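# Right the fallen case and return it to the pallet

## Task

A pallet near the +y end of the track holds five closed cases standing lid up in a 2 x 3 grid, with one spot empty. The sixth case lies on its side on the floor next to the track, several metres toward -y. Put that case back into the empty spot with its lid up: the lid is the taped face, and the side arrows point upward. All five other cases must still be standing in their rows when you finish. The case may be lifted off the floor, but it must end lid up. If it cannot go into the spot, standing it lid up elsewhere earns partial credit: more if it is on the pallet, less on the floor or the table. At the end, release the case and move the tools away. A case that stays in place only because the robot holds it does not count.

## Robot and tools

ROBOT. There are two UR20-type arms, left_arm and right_arm, each riding its own carriage on a single track that runs along y at x = 0. left_rail serves the +y half (position_m 0.6 to 3 m) and right_rail serves the -y half (-3 to -0.6 m). Each arm's base sits at x = 0, y = its carriage position, z = 0.04 m, and faces +x. Each arm ends in a four-cup vacuum tool. Relative to the cup point, the cups sit at x = -62 and +62 mm. Channel a's pair is at y = -104.5 mm and channel b's pair at +104.5 mm. The cups point along the cup point's +z axis, and the whole footprint is 227 x 312 mm.

FRAME. Every pose in the results uses one frame fixed to the table. z = 0 is the tabletop and +z is up. +x is the direction the arms face, and +y is to their left. y = 0 is the middle of the track. The table starts at x = 0.50 and covers only y -0.90 to 0.90. Everywhere else the floor is at z = -0.53. The names left and right do not refer to sides of any image. In cam_pallet_north (over the -y end) and cam_pallet_south (over the +y end), +y runs roughly to the right of the picture. The other cameras are cam_high, cam_low, cam_left_wrist and cam_right_wrist, all 672x504.

execute_actions(actions). This takes a list of actions that run in order, and every call returns state plus images. An empty list just looks.
- rows: at most 15 rows, each applied for one 1/30 s step. Every row holds 16 numbers in [-1, 1], covering both arms even if one is idle. The order is left dx, dy, dz, rx, ry, rz, suction_a, suction_b, followed by the same eight for the right arm.
- dx to rz are an offset, not a pose. They are measured in the cup point's own axes, from its measured pose at the start of the action. For the first action of a call, that is the pose last reported. Every row in an action refers to that same start pose, not to the row before it. A value of 1.0 equals 0.6 m or 180 degrees, and rx, ry, rz form a single rotation vector. At each step the command is clipped to 100 mm and 16 degrees from the current pose.
- Suction values: anything above 0.01 turns a channel on, and 0 turns it off. A channel keeps its setting, so repeat the current values if you don't want them to change.
- steps: 1 to 450, at least one per row, default 15. After the last row, the arm keeps heading to that row's target. Give long moves enough steps and ramp offsets gradually, for example about 0.01 more per row (about 6 mm per step).
- until: ends the action early. Use {"left_rail": {"position_status": ["!=", "moving"]}} or a numeric field with a comparison ("<", ">=", and so on). {"all": {"status": "ended"}} waits until nothing is moving. {"any": {"status": "ended"}} waits until some running motion finishes.
- left_rail / right_rail keys: position_m is where the carriage should stand, as an absolute y in metres. speed_m_s ranges from 0.01 to 1 (it starts at 1 and persists). {"stop": true} halts it. Carriages accelerate at 2 m/s2 and count as arrived within 0.6 mm. Any out-of-range value or unknown name rejects the whole call. Let a carriage finish before aiming its tool at scene points, because rows do not move the carriage and a moving carriage adds its travel to the tool.

RESULTS. For each arm you get end_effector_position (m), end_effector_quat_wxyz, velocities, and a Hand target line. You also get joint positions and velocities: rail, then six joints (pan, lift, elbow, wrist 1-3). Wrist force and torque are given in tool axes. They are noisy, offset by up to about 10 N, and saturate near 200 N. Other fields are suction_measured_a/b (1 = full vacuum; a sealed airtight surface reads 0.83 or more; cardboard leaks and reads lower) and part_present_a/b (1 above 0.09, 0 below 0.07). For the rails you get position_m, position_status and position_answer. position_status can be moving, done, stopped, contact_stop (blocked; wait for rollback and re-read), time_out, stopped_with_arm (first send rows the arm can follow, then resend) or stopped_for_other_arm (move the arms apart, wait 30 steps, resend). not_taken means resend once the carriage stands still. A "pose unreachable" line means the clearance check altered or blocked that arm's command. The check is stricter while a carriage is moving. Reported tool positions drift more at long reach.

GRIPPING. Switch a channel on and press both of its cups fully flat on a smooth face. Edges, tape seams or gaps under a rim leak, and if one cup of a pair fails, the pair holds nothing. The reading needs up to about 1.3 s to settle. The cups compress up to 21 mm. To let go, lower the case until it just touches its support. Then, in one action, turn both channels off and back the tool straight away. Move held cases slowly and hold them near their centre so they don't slip.

LIMITS AND HAZARDS. The load limits are 678 N m for pan and lift, 398 N m for the elbow and 98.4 N m for each wrist joint. An outside force of 400 N on an arm or its load is a fault that freezes the arm for 10 s and skips the rest of the call. Do not let the arms, their tools, cameras, carriages or suction-held objects strike or press on each other. When passing a case between tools, set it down and switch the giving tool off before the other one switches on. Avoid knocking the stacked cases over and avoid pushing anything out of the work area, because that ends the scene. A loose object may occasionally get a small nudge.

OTHER TOOLS. zoom_image(camera, region=[x0,y0,x1,y1]) takes a region of at most 504x504 pixels and returns a closer look. read_manual(section="licences") returns only licence text. finished_scene(scene) ends the given scene (1 or 2) permanently. Call it only after the case is released and stays lid up, with the tools clear.

Each tool is called after ">>>" as name(argument=value, ...) on one line, values as JSON.

## Session

>>> execute_actions(actions=[])

Scene clock: 0.00 s.
left_arm: end_effector_position=(+0.8501, +2.9061, +0.4395) suction_measured_a=0.01 part_present_a=0 suction_measured_b=0.01 part_present_b=0 end_effector_quat_wxyz=(-0.000, +0.001, +1.000, +0.000) end_effector_velocity=(-0.000, +0.000, +0.000) end_effector_angular_velocity=(-0.000, -0.000, -0.000) | right_arm: end_effector_position=(+0.8503, -2.7839, +0.4399) suction_measured_a=0.00 part_present_a=0 suction_measured_b=0.00 part_present_b=0 end_effector_quat_wxyz=(+0.000, +0.001, +1.000, +0.001) end_effector_velocity=(+0.000, -0.000, -0.000) end_effector_angular_velocity=(+0.000, +0.000, -0.000)
Joint positions: left_arm=[ 2.907 -0.24  -1.497  2.092 -2.164 -1.57   1.332] | right_arm=[-2.784 -0.239 -1.498  2.092 -2.166 -1.569  1.333]
Joint velocities: left_arm=[ 0.  0. -0.  0. -0. -0.  0.] | right_arm=[ 0. -0.  0. -0.  0. -0. -0.]
Wrist force (N, on the end effector, along its own x y z axes, offset not removed): no reading
Wrist torque (N m, same axes, about the end effector's origin, offset not removed): no reading
Hand target (left_arm): +0.850, +2.906, +0.439; -0.000, +0.001, +1.000, +0.000
Hand target (right_arm): +0.850, -2.784, +0.440; +0.000, +0.001, +1.000, +0.001
left_rail: position_m=2.907 position_m_goal=2.907 speed_m_s=1.00 position_status=done position_answer=taken refusals=0
right_rail: position_m=-2.784 position_m_goal=-2.784 speed_m_s=1.00 position_status=done position_answer=taken refusals=0

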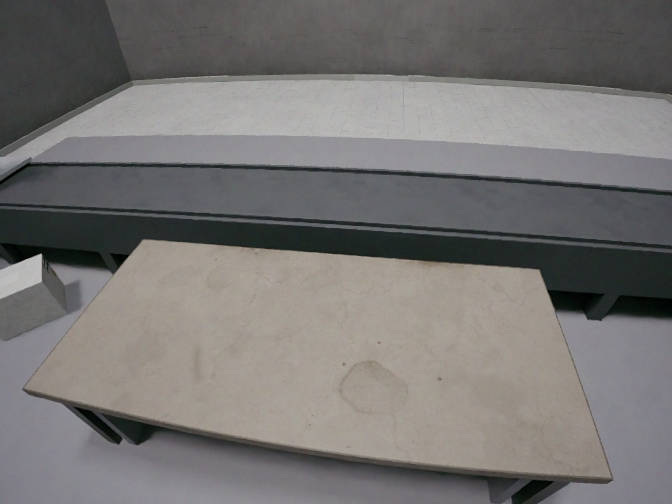

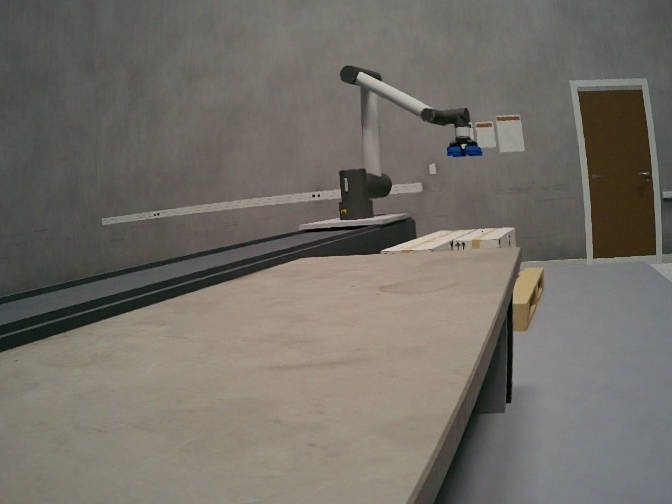

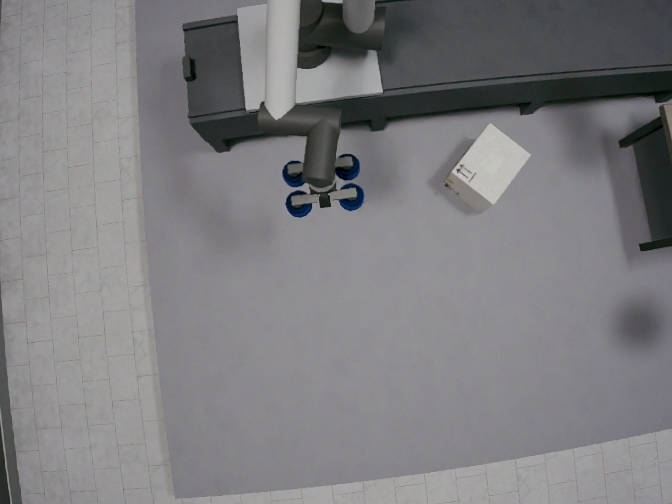

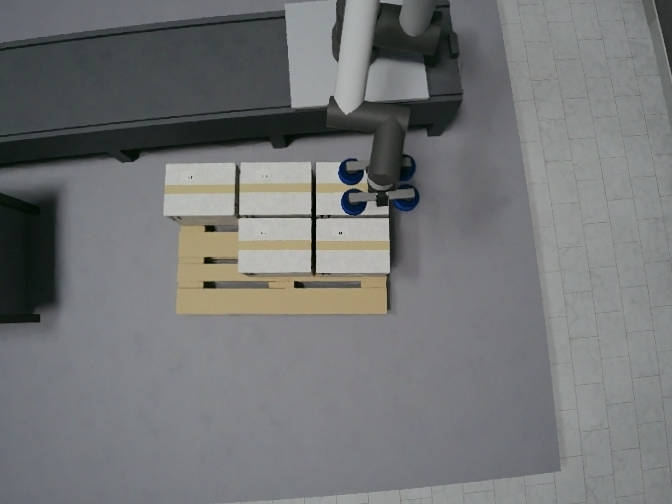

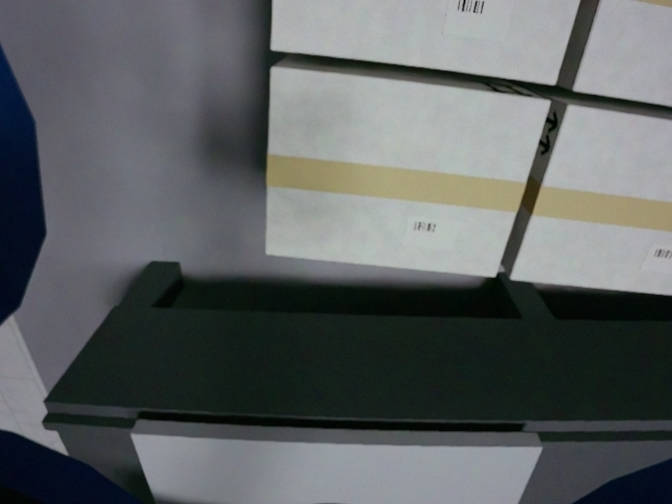

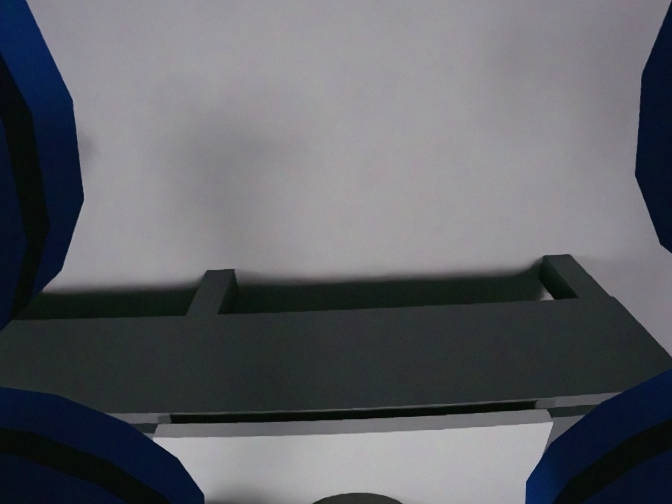

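>>> zoom_image(camera="cam_pallet_north", region=[420,100,560,240])

>>> zoom_image(camera="cam_pallet_south", region=[150,140,430,330])

Region (420, 100, 560, 240) of cam_pallet_north's 672x504 image, scaled by 3.600, with more detail than that image has.

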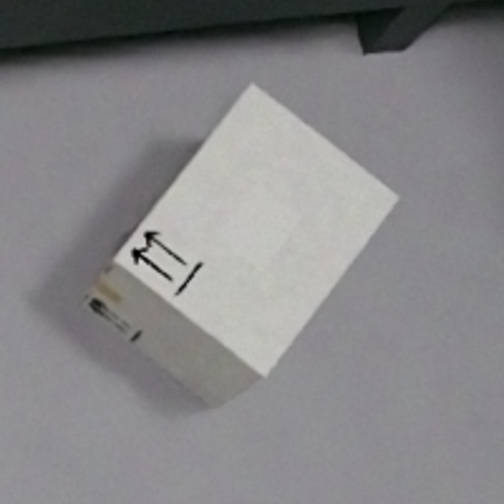

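Region (150, 140, 430, 330) of cam_pallet_south's 672x504 image, scaled by 1.800, with more detail than that image has; it fills the top 342 rows of this view, and the rest is white.

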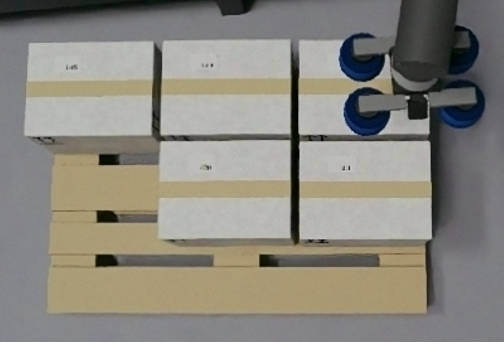

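>>> execute_actions(actions=[{"right_rail":{"position_m":-1.835},"left_rail":{"position_m":2.0},"rows":[[0,0,0,0,0,0,0,0,0.32,0,0.9,0,0,0.75,0,0]],"steps":100}])

>>> zoom_image(camera="cam_pallet_north", region=[400,70,600,240])

Scene clock: 5.83 s.
left_arm: end_effector_position=(+0.8501, +1.9992, +0.4395) suction_measured_a=0.01 part_present_a=0 suction_measured_b=0.01 part_present_b=0 end_effector_quat_wxyz=(-0.000, +0.001, +1.000, +0.000) end_effector_velocity=(-0.000, +0.000, +0.000) end_effector_angular_velocity=(-0.000, -0.000, +0.000) | right_arm: end_effector_position=(+0.6582, -1.8352, -0.1000) suction_measured_a=0.00 part_present_a=0 suction_measured_b=0.00 part_present_b=0 end_effector_quat_wxyz=(-0.000, +0.924, +0.382, +0.001) end_effector_velocity=(+0.000, +0.000, -0.000) end_effector_angular_velocity=(-0.000, -0.000, +0.000)
Joint positions: left_arm=[ 2.    -0.24  -1.497  2.092 -2.164 -1.57   1.332] | right_arm=[-1.835 -0.311 -0.821  2.558 -3.308 -1.569  3.618]
Joint velocities: left_arm=[ 0.  0. -0.  0. -0.  0.  0.] | right_arm=[ 0.  0.  0. -0. -0. -0.  0.]
Wrist force (N, on the end effector, along its own x y z axes, offset not removed): left_arm=[-2.4 -0.1 6.6] | right_arm=[-6.3 -3.6 5.3]
Wrist torque (N m, same axes, about the end effector's origin, offset not removed): left_arm=[0.88 0.27 -0.12] | right_arm=[-0.43 1.18 0.48]
Hand target (left_arm): +0.850, +1.999, +0.439; -0.000, +0.001, +1.000, +0.000
Hand target (right_arm): +0.658, -1.835, -0.100; -0.000, +0.924, +0.382, +0.001
Off the commanded pose (left_arm): 0.000 m, 0 deg.
Off the commanded pose (right_arm): 0.001 m, 0 deg.
left_rail: position_m=2.000 position_m_goal=2.000 speed_m_s=1.00 position_status=done position_answer=taken refusals=0
right_rail: position_m=-1.835 position_m_goal=-1.835 speed_m_s=1.00 position_status=done position_answer=taken refusals=0
camera_calibration (this result's frames):
cam_left_wrist: T_world_to_cam=[[0.0188079, -0.999728, -0.0138076, 1.9905], [-0.869193, -0.023174, 0.493929, 0.598968], [-0.494115, 0.00271163, -0.869392, 0.889051], [0, 0, 0, 1]] pos_world=[0.922474, 2.00143, 0.50457]
cam_right_wrist: T_world_to_cam=[[-0.703569, 0.709017, -0.0478087, 1.76627], [0.608304, 0.635677, 0.47527, 0.834927], [0.367365, 0.305303, -0.87854, 0.336518], [0, 0, 0, 1]] pos_world=[0.611177, -1.8858, -0.0167278]

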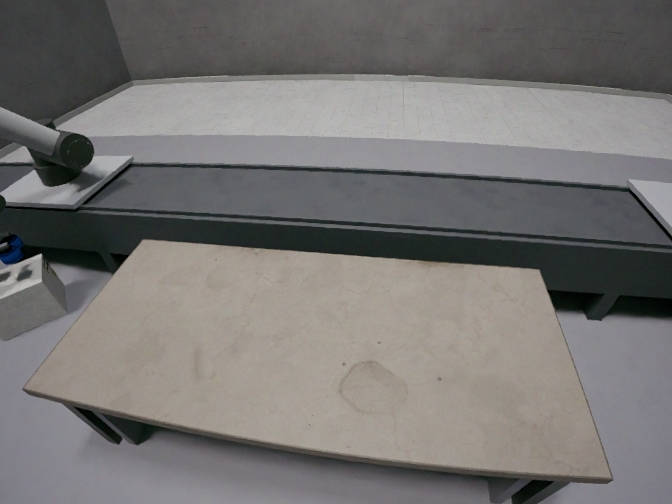

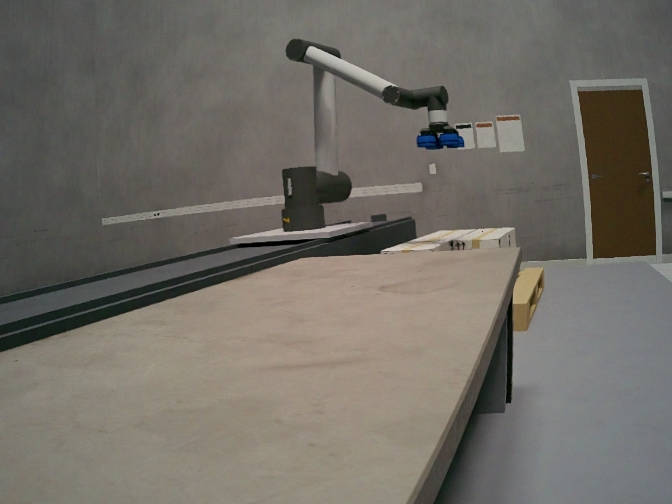

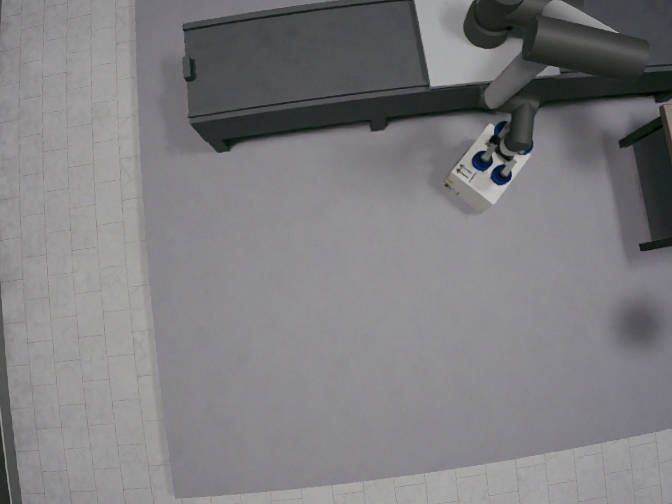

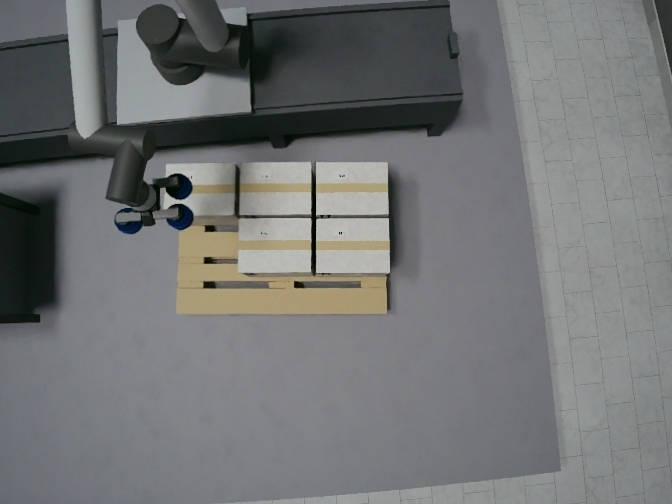

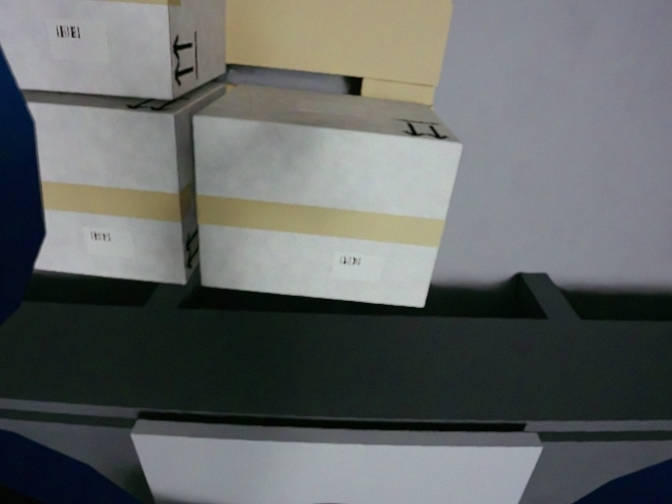

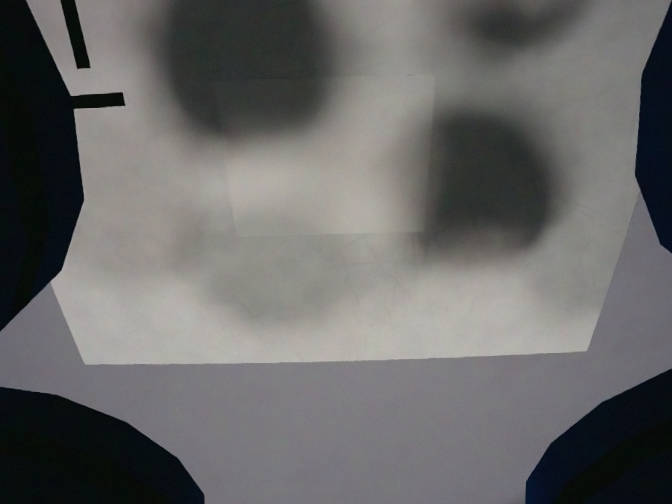

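Region (400, 70, 600, 240) of cam_pallet_north's 672x504 image, scaled by 2.520, with more detail than that image has; it fills the top 428 rows of this view, and the rest is white.

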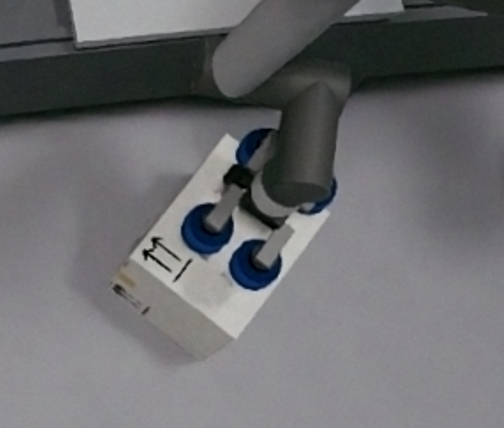

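>>> execute_actions(actions=[{"rows":[[0,0,0,0,0,0,0,0,0,0.02,0.22,0,0,0,0,0]],"steps":25},{"rows":[[0,0,0,0,0,0,0,0,0,0,0.03,0,0,0,1,1]],"steps":10},{"rows":[[0,0,0,0,0,0,0,0,0,0,0.035,0,0,0,1,1]],"steps":40}])

Scene clock: 8.63 s.
left_arm: end_effector_position=(+0.8501, +1.9992, +0.4395) suction_measured_a=0.01 part_present_a=0 suction_measured_b=0.01 part_present_b=0 end_effector_quat_wxyz=(-0.000, +0.001, +1.000, +0.000) end_effector_velocity=(+0.000, -0.000, -0.000) end_effector_angular_velocity=(+0.000, +0.000, +0.000) | right_arm: end_effector_position=(+0.6668, -1.8438, -0.2701) suction_measured_a=0.89 part_present_a=1 suction_measured_b=0.89 part_present_b=1 end_effector_quat_wxyz=(-0.000, +0.924, +0.382, +0.001) end_effector_velocity=(-0.000, +0.000, -0.000) end_effector_angular_velocity=(+0.000, +0.000, -0.000)
Joint positions: left_arm=[ 2.    -0.24  -1.497  2.092 -2.164 -1.57   1.332] | right_arm=[-1.835 -0.32  -0.502  2.466 -3.536 -1.569  3.609]
Joint velocities: left_arm=[ 0. -0.  0. -0. -0.  0. -0.] | right_arm=[ 0.  0.  0. -0. -0. -0.  0.]
Wrist force (N, on the end effector, along its own x y z axes, offset not removed): left_arm=[-7.7 5.0 0.7] | right_arm=[-5.2 -8.1 -50.6]
Wrist torque (N m, same axes, about the end effector's origin, offset not removed): left_arm=[1.60 0.92 -0.05] | right_arm=[-4.78 2.72 0.47]
Hand target (left_arm): +0.850, +1.999, +0.439; -0.000, +0.001, +1.000, +0.000
Hand target (right_arm): +0.667, -1.844, -0.270; -0.000, +0.924, +0.382, +0.001
Off the commanded pose (left_arm): 0.000 m, 0 deg.
Off the commanded pose (right_arm): 0.000 m, 0 deg.
left_rail: position_m=2.000 position_m_goal=2.000 speed_m_s=1.00 position_status=done position_answer=taken refusals=0
right_rail: position_m=-1.835 position_m_goal=-1.835 speed_m_s=1.00 position_status=done position_answer=taken refusals=0
camera_calibration (this result's frames):
cam_left_wrist: T_world_to_cam=[[0.0188079, -0.999728, -0.0138076, 1.9905], [-0.869193, -0.023174, 0.493929, 0.598968], [-0.494115, 0.00271169, -0.869392, 0.88905], [0, 0, 0, 1]] pos_world=[0.922474, 2.00143, 0.50457]
cam_right_wrist: T_world_to_cam=[[-0.703567, 0.708998, -0.048124, 1.77007], [0.608134, 0.635744, 0.475397, 0.916289], [0.36765, 0.305207, -0.878454, 0.186147], [0, 0, 0, 1]] pos_world=[0.619702, -1.89432, -0.186896]

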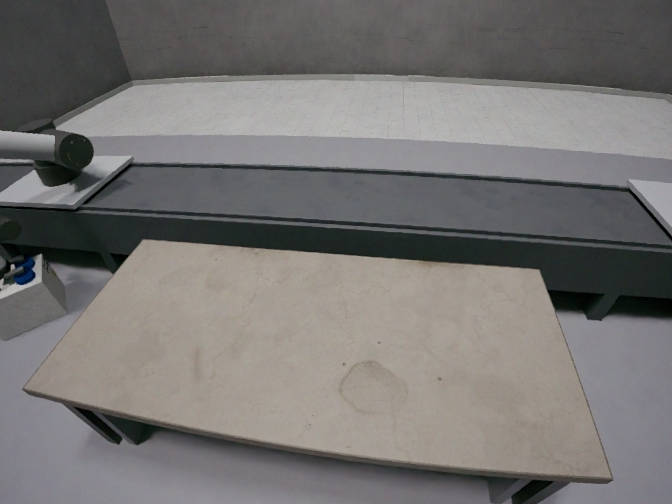

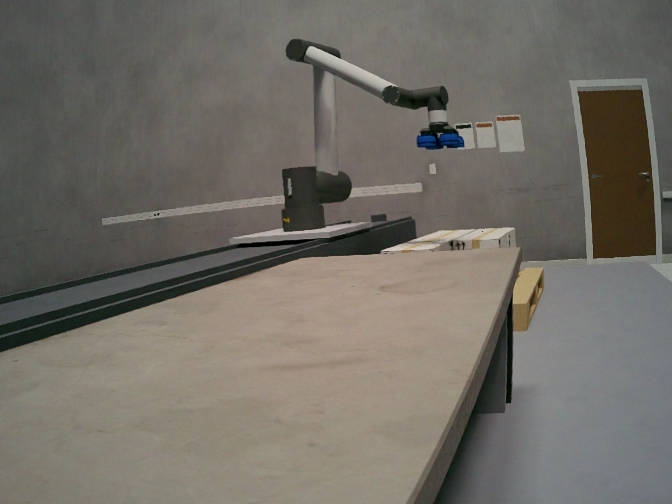

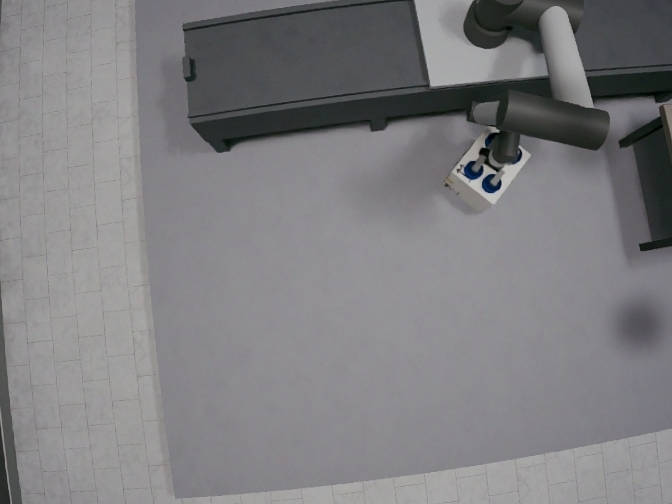

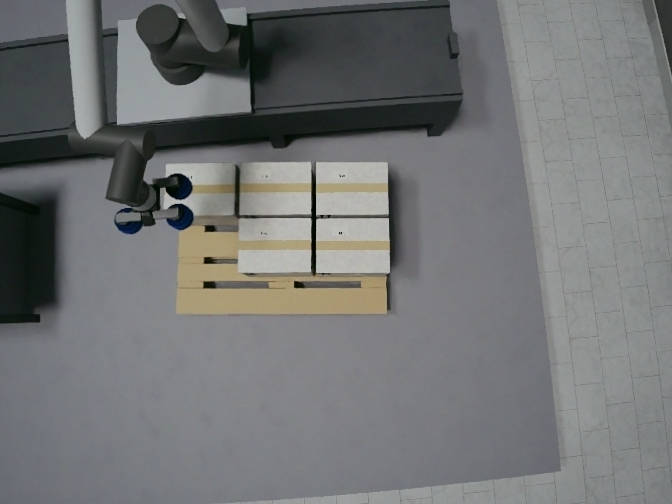

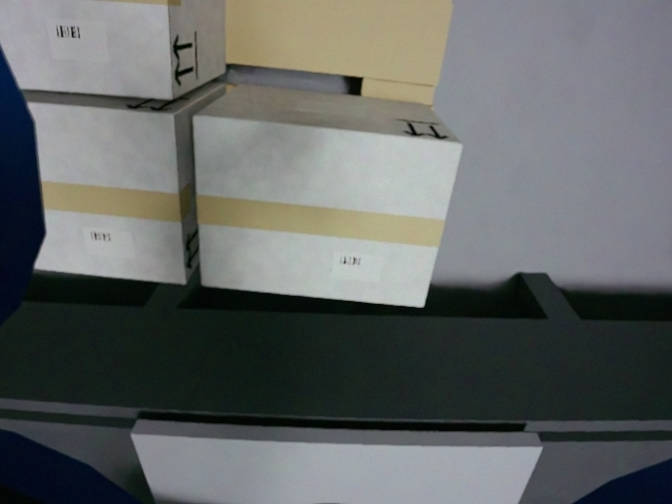

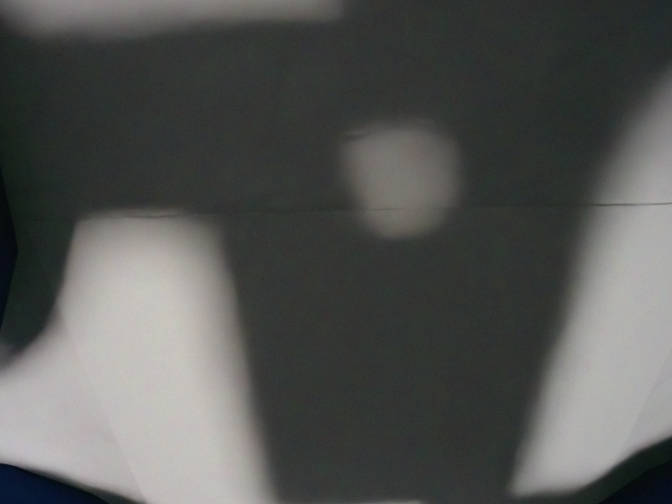

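>>> execute_actions(actions=[{"rows":[[0,0,0,0,0,0,0,0,0,0,-0.02,0,0,0,1,1],[0,0,0,0,0,0,0,0,0,0,-0.04,0,0,0,1,1],[0,0,0,0,0,0,0,0,0,0,-0.07,0,0,0,1,1],[0,0,0,0,0,0,0,0,0,0,-0.1,0,0,0,1,1],[0,0,0,0,0,0,0,0,0,0,-0.2,0,0,0,1,1]],"steps":20},{"rows":[[0,0,0,0,0,0,0,0,0.33,0.33,-1,0,0,0.5,1,1]],"steps":60},{"rows":[[0,0,0,0,0,0,0,0,0,0,0,0,-0.25,0,1,1]],"steps":35},{"rows":[[0,0,0,0,0,0,0,0,0,0,0,0,-0.25,0,1,1]],"steps":40}])

Scene clock: 14.73 s.
left_arm: end_effector_position=(+0.8501, +1.9992, +0.4395) suction_measured_a=0.01 part_present_a=0 suction_measured_b=0.01 part_present_b=0 end_effector_quat_wxyz=(-0.000, +0.001, +1.000, +0.000) end_effector_velocity=(-0.000, +0.000, +0.000) end_effector_angular_velocity=(-0.000, -0.000, -0.000) | right_arm: end_effector_position=(+0.9466, -1.8438, +0.4490) suction_measured_a=0.89 part_present_a=1 suction_measured_b=0.89 part_present_b=1 end_effector_quat_wxyz=(-0.271, +0.653, -0.272, -0.653) end_effector_velocity=(-0.000, +0.000, -0.000) end_effector_angular_velocity=(+0.000, +0.000, +0.000)
Joint positions: left_arm=[ 2.    -0.24  -1.497  2.092 -2.164 -1.57   1.332] | right_arm=[-1.835 -0.356 -0.928  1.44  -0.514 -1.139  4.713]
Joint velocities: left_arm=[ 0.  0. -0. -0.  0. -0.  0.] | right_arm=[ 0.  0.  0. -0.  0. -0. -0.]
Wrist force (N, on the end effector, along its own x y z axes, offset not removed): left_arm=[-4.7 3.2 6.1] | right_arm=[-45.2 -2.1 0.7]
Wrist torque (N m, same axes, about the end effector's origin, offset not removed): left_arm=[1.45 0.39 0.04] | right_arm=[-0.35 -4.31 2.74]
Hand target (left_arm): +0.850, +1.999, +0.439; -0.000, +0.001, +1.000, +0.000
Hand target (right_arm): +0.947, -1.844, +0.449; -0.271, +0.653, -0.272, -0.653
Off the commanded pose (left_arm): 0.000 m, 0 deg.
Off the commanded pose (right_arm): 0.000 m, 0 deg.
left_rail: position_m=2.000 position_m_goal=2.000 speed_m_s=1.00 position_status=done position_answer=taken refusals=0
right_rail: position_m=-1.835 position_m_goal=-1.835 speed_m_s=1.00 position_status=done position_answer=taken refusals=0
camera_calibration (this result's frames):
cam_left_wrist: T_world_to_cam=[[0.0188079, -0.999728, -0.0138075, 1.9905], [-0.869193, -0.023174, 0.493929, 0.598968], [-0.494115, 0.00271157, -0.869392, 0.889051], [0, 0, 0, 1]] pos_world=[0.922475, 2.00143, 0.50457]
cam_right_wrist: T_world_to_cam=[[0.674148, 0.738592, -0.00250439, 0.731484], [0.349533, -0.322019, -0.879847, -0.508371], [-0.650654, 0.592272, -0.47525, 2.0272], [0, 0, 0, 1]] pos_world=[1.00357, -1.90463, 0.517973]

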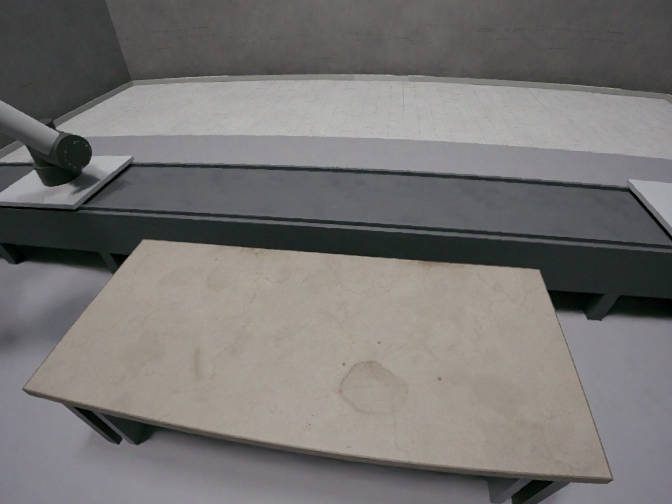

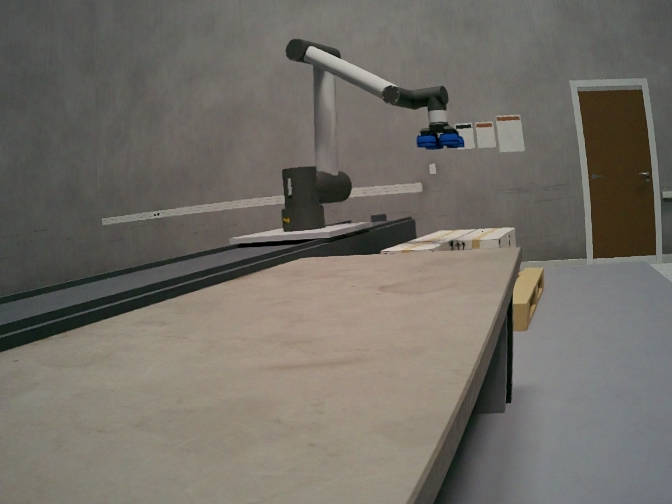

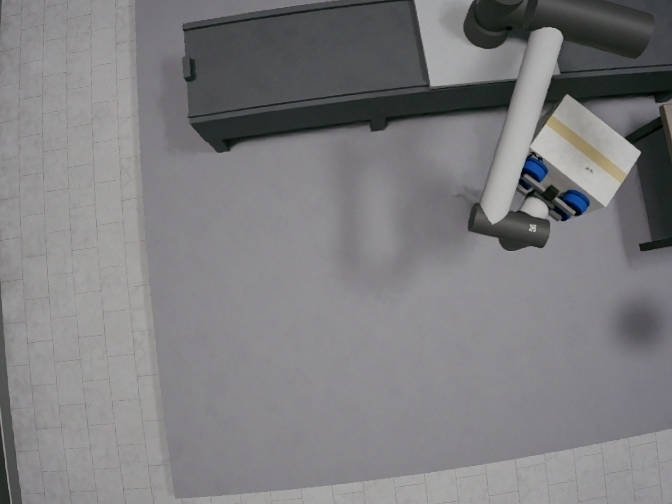

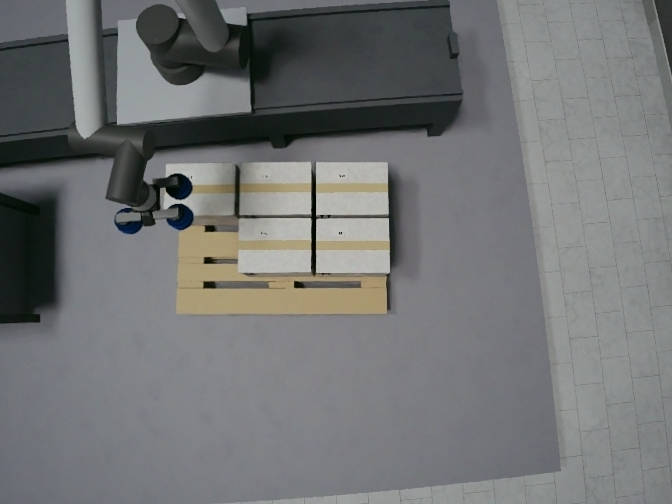

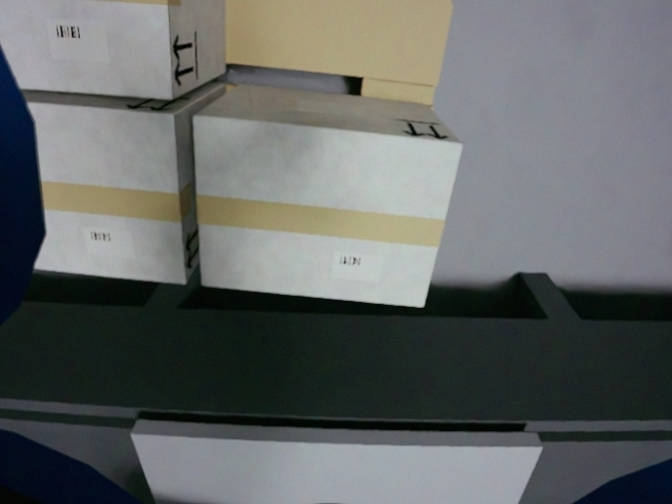

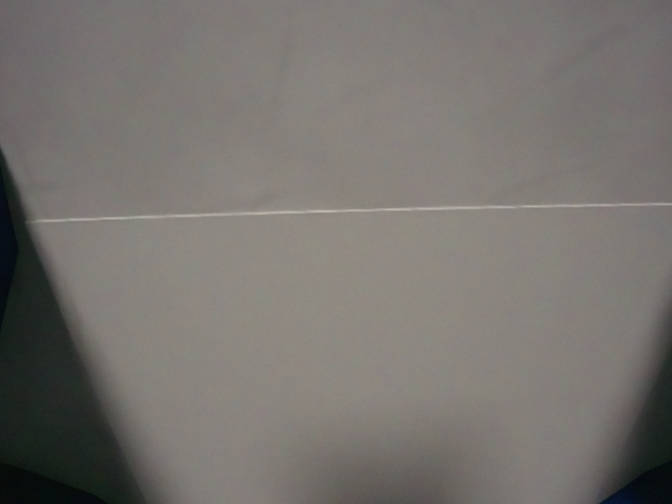

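>>> execute_actions(actions=[{"right_rail":{"position_m":-0.6},"rows":[[0,0,0,0,0,0.25,0,0,0,-0.59,0.59,0,0,0,1,1]],"steps":65},{"rows":[[0,0,0,0,0,0,0,0,0.45,0,0,0,0,0,1,1]],"steps":35}])

Scene clock: 18.33 s.
left_arm: end_effector_position=(+0.8501, +1.9992, +0.4395) suction_measured_a=0.01 part_present_a=0 suction_measured_b=0.01 part_present_b=0 end_effector_quat_wxyz=(-0.001, +0.383, +0.924, +0.000) end_effector_velocity=(+0.000, -0.000, -0.000) end_effector_angular_velocity=(-0.000, -0.000, -0.000) | right_arm: end_effector_position=(+0.9472, -0.1083, +0.1790) suction_measured_a=0.89 part_present_a=1 suction_measured_b=0.89 part_present_b=1 end_effector_quat_wxyz=(-0.271, +0.653, -0.272, -0.653) end_effector_velocity=(-0.000, +0.000, -0.000) end_effector_angular_velocity=(-0.000, +0.000, +0.000)
Joint positions: left_arm=[ 2.    -0.24  -1.497  2.092 -2.164 -1.57   2.118] | right_arm=[-0.6    0.074 -0.723  1.495 -0.773 -0.709  4.714]
Joint velocities: left_arm=[ 0. -0.  0.  0. -0. -0.  0.] | right_arm=[ 0.  0.  0. -0. -0.  0.  0.]
Wrist force (N, on the end effector, along its own x y z axes, offset not removed): left_arm=[-2.9 0.1 0.8] | right_arm=[-46.3 -4.0 2.0]
Wrist torque (N m, same axes, about the end effector's origin, offset not removed): left_arm=[0.98 0.18 0.10] | right_arm=[-0.53 -4.32 2.77]
Hand target (left_arm): +0.850, +1.999, +0.439; -0.001, +0.383, +0.924, +0.000
Hand target (right_arm): +0.947, -0.108, +0.179; -0.271, +0.653, -0.272, -0.653
Off the commanded pose (left_arm): 0.000 m, 0 deg.
Off the commanded pose (right_arm): 0.000 m, 0 deg.
left_rail: position_m=2.000 position_m_goal=2.000 speed_m_s=1.00 position_status=done position_answer=taken refusals=0
right_rail: position_m=-0.600 position_m_goal=-0.600 speed_m_s=1.00 position_status=done position_answer=taken refusals=0
camera_calibration (this result's frames):
cam_left_wrist: T_world_to_cam=[[-0.693627, -0.720217, -0.0130336, 2.03702], [-0.630607, 0.598382, 0.49424, -0.846583], [-0.348161, 0.351038, -0.869228, 0.0685424], [0, 0, 0, 1]] pos_world=[0.902937, 1.94962, 0.504544]
cam_right_wrist: T_world_to_cam=[[0.674166, 0.738576, -0.00226516, -0.5514], [0.34957, -0.321783, -0.879919, -0.18729], [-0.650616, 0.592419, -0.475119, 0.871338], [0, 0, 0, 1]] pos_world=[1.00411, -0.169213, 0.24794]

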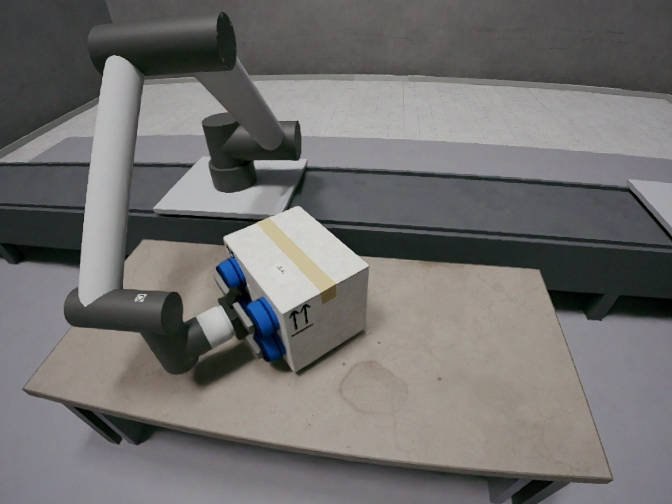

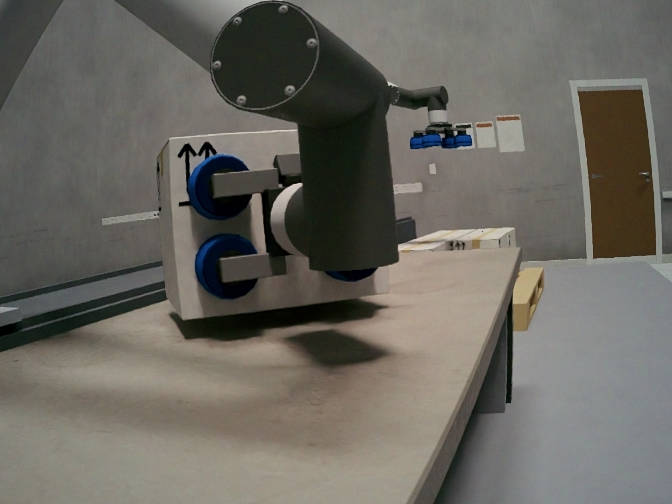

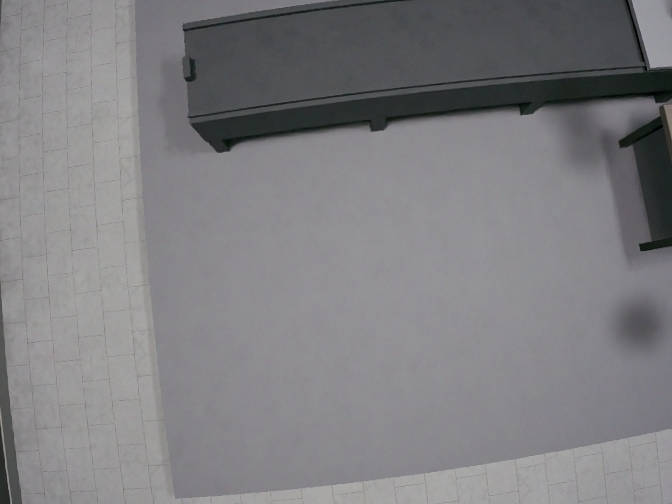

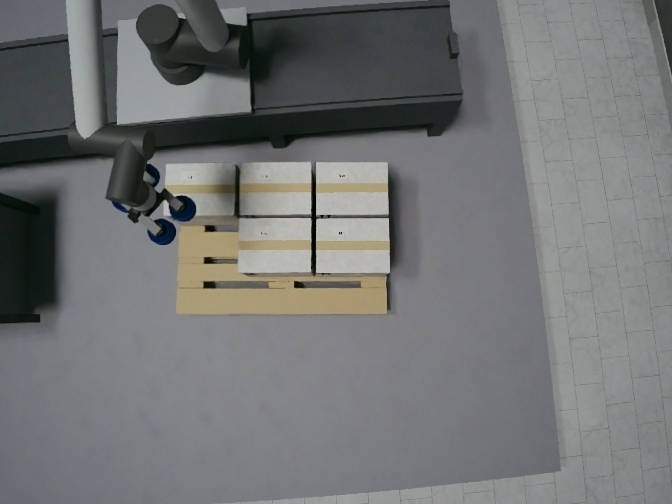

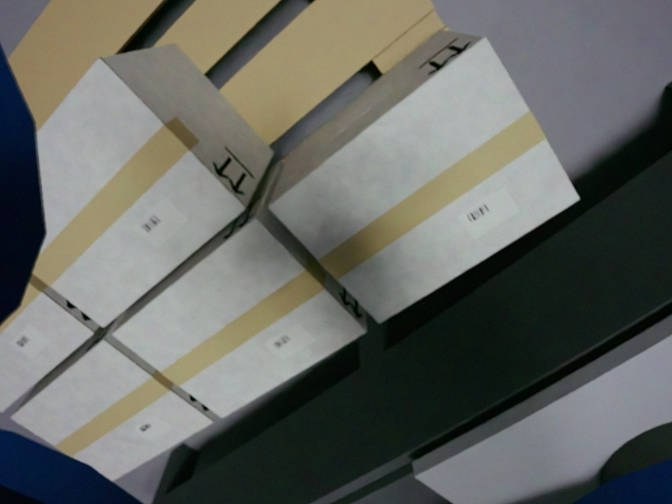

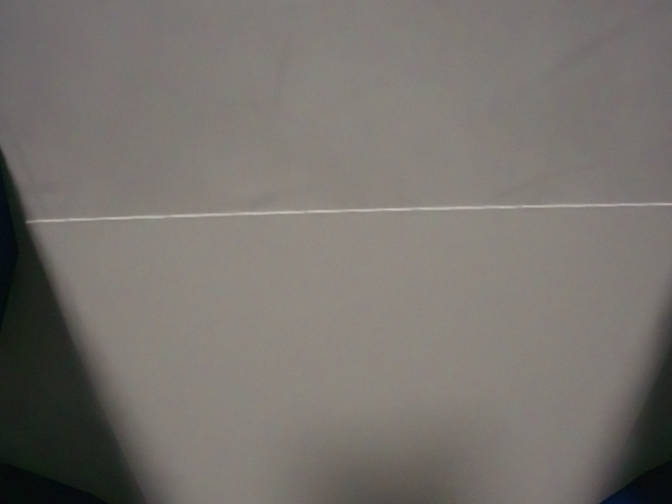

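>>> execute_actions(actions=[{"rows":[[0,0,0,0,0,0,0,0,0.035,0,0,0,0,0,1,1]],"steps":12},{"rows":[[0,0,0,0,0,0,0,0,0.02,0,0,0,0,0,1,1]],"steps":12}])

Scene clock: 19.47 s.
left_arm: end_effector_position=(+0.8501, +1.9992, +0.4395) suction_measured_a=0.01 part_present_a=0 suction_measured_b=0.01 part_present_b=0 end_effector_quat_wxyz=(-0.001, +0.383, +0.924, +0.000) end_effector_velocity=(-0.000, +0.000, +0.000) end_effector_angular_velocity=(-0.000, -0.000, +0.000) | right_arm: end_effector_position=(+0.9473, -0.1084, +0.1473) suction_measured_a=0.89 part_present_a=1 suction_measured_b=0.89 part_present_b=1 end_effector_quat_wxyz=(-0.271, +0.654, -0.271, -0.652) end_effector_velocity=(+0.000, +0.000, -0.003) end_effector_angular_velocity=(+0.000, -0.001, -0.000)
Joint positions: left_arm=[ 2.    -0.24  -1.497  2.092 -2.164 -1.57   2.118] | right_arm=[-0.6    0.074 -0.697  1.497 -0.802 -0.709  4.713]
Joint velocities: left_arm=[ 0.  0. -0.  0. -0. -0. -0.] | right_arm=[ 0.     0.     0.003  0.    -0.004  0.     0.   ]
Wrist force (N, on the end effector, along its own x y z axes, offset not removed): left_arm=[-4.0 -1.6 4.7] | right_arm=[-200.0 52.6 3.1]
Wrist torque (N m, same axes, about the end effector's origin, offset not removed): left_arm=[0.51 0.38 0.04] | right_arm=[-3.40 6.80 -20.00]
Hand target (left_arm): +0.850, +1.999, +0.439; -0.001, +0.383, +0.924, +0.000
Hand target (right_arm): +0.947, -0.108, +0.146; -0.271, +0.653, -0.272, -0.653
Off the commanded pose (left_arm): 0.000 m, 0 deg.
Off the commanded pose (right_arm): 0.001 m, 0 deg.
left_rail: position_m=2.000 position_m_goal=2.000 speed_m_s=1.00 position_status=done position_answer=taken refusals=0
right_rail: position_m=-0.600 position_m_goal=-0.600 speed_m_s=1.00 position_status=done position_answer=taken refusals=0
camera_calibration (this result's frames):
cam_left_wrist: T_world_to_cam=[[-0.693627, -0.720216, -0.0130335, 2.03702], [-0.630607, 0.598382, 0.49424, -0.846583], [-0.348161, 0.351037, -0.869228, 0.0685425], [0, 0, 0, 1]] pos_world=[0.902937, 1.94962, 0.504544]
cam_right_wrist: T_world_to_cam=[[0.673963, 0.738764, -0.000957539, -0.551493], [0.350682, -0.321062, -0.879739, -0.21626], [-0.650227, 0.592576, -0.475455, 0.856086], [0, 0, 0, 1]] pos_world=[1.00418, -0.169306, 0.21625]

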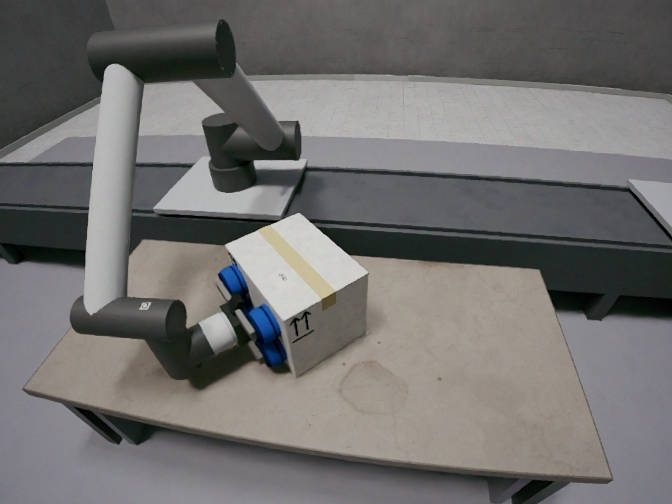

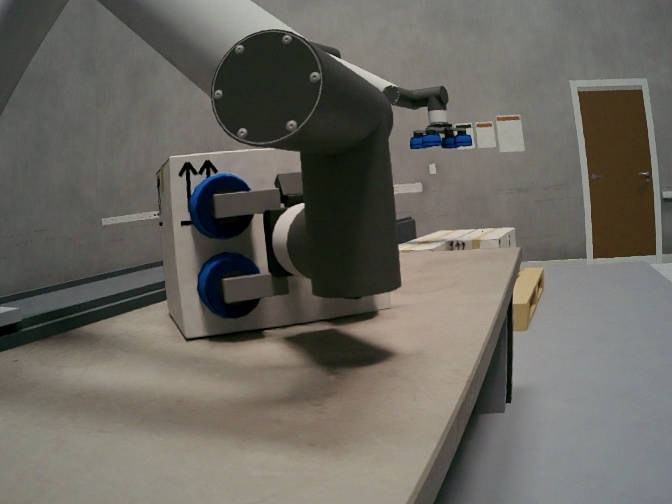

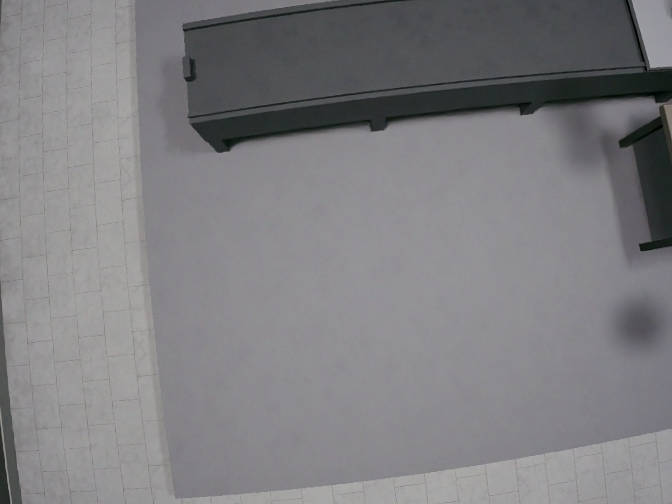

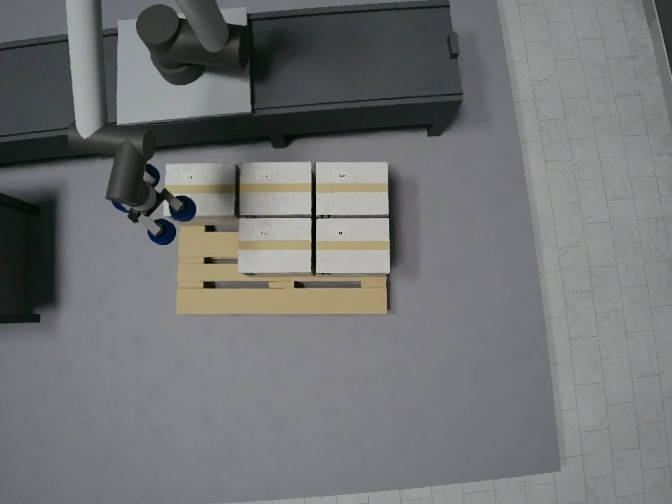

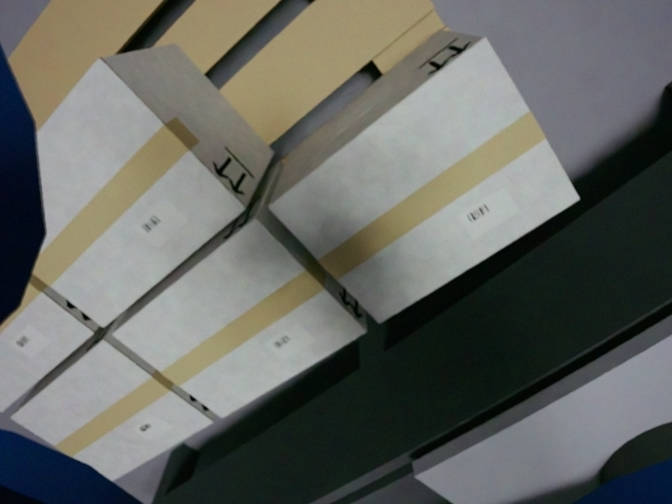

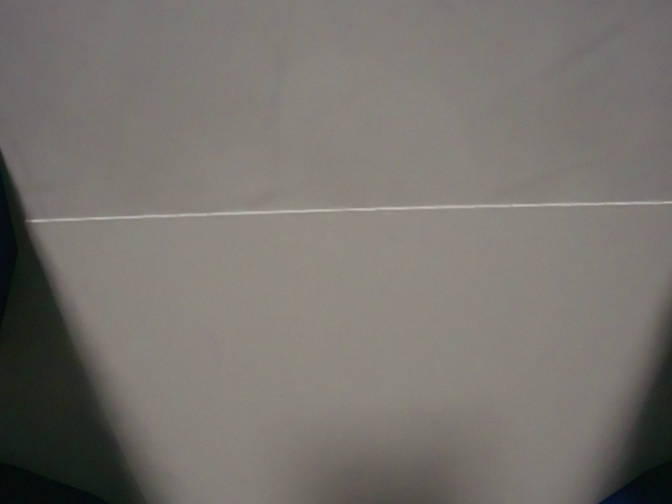

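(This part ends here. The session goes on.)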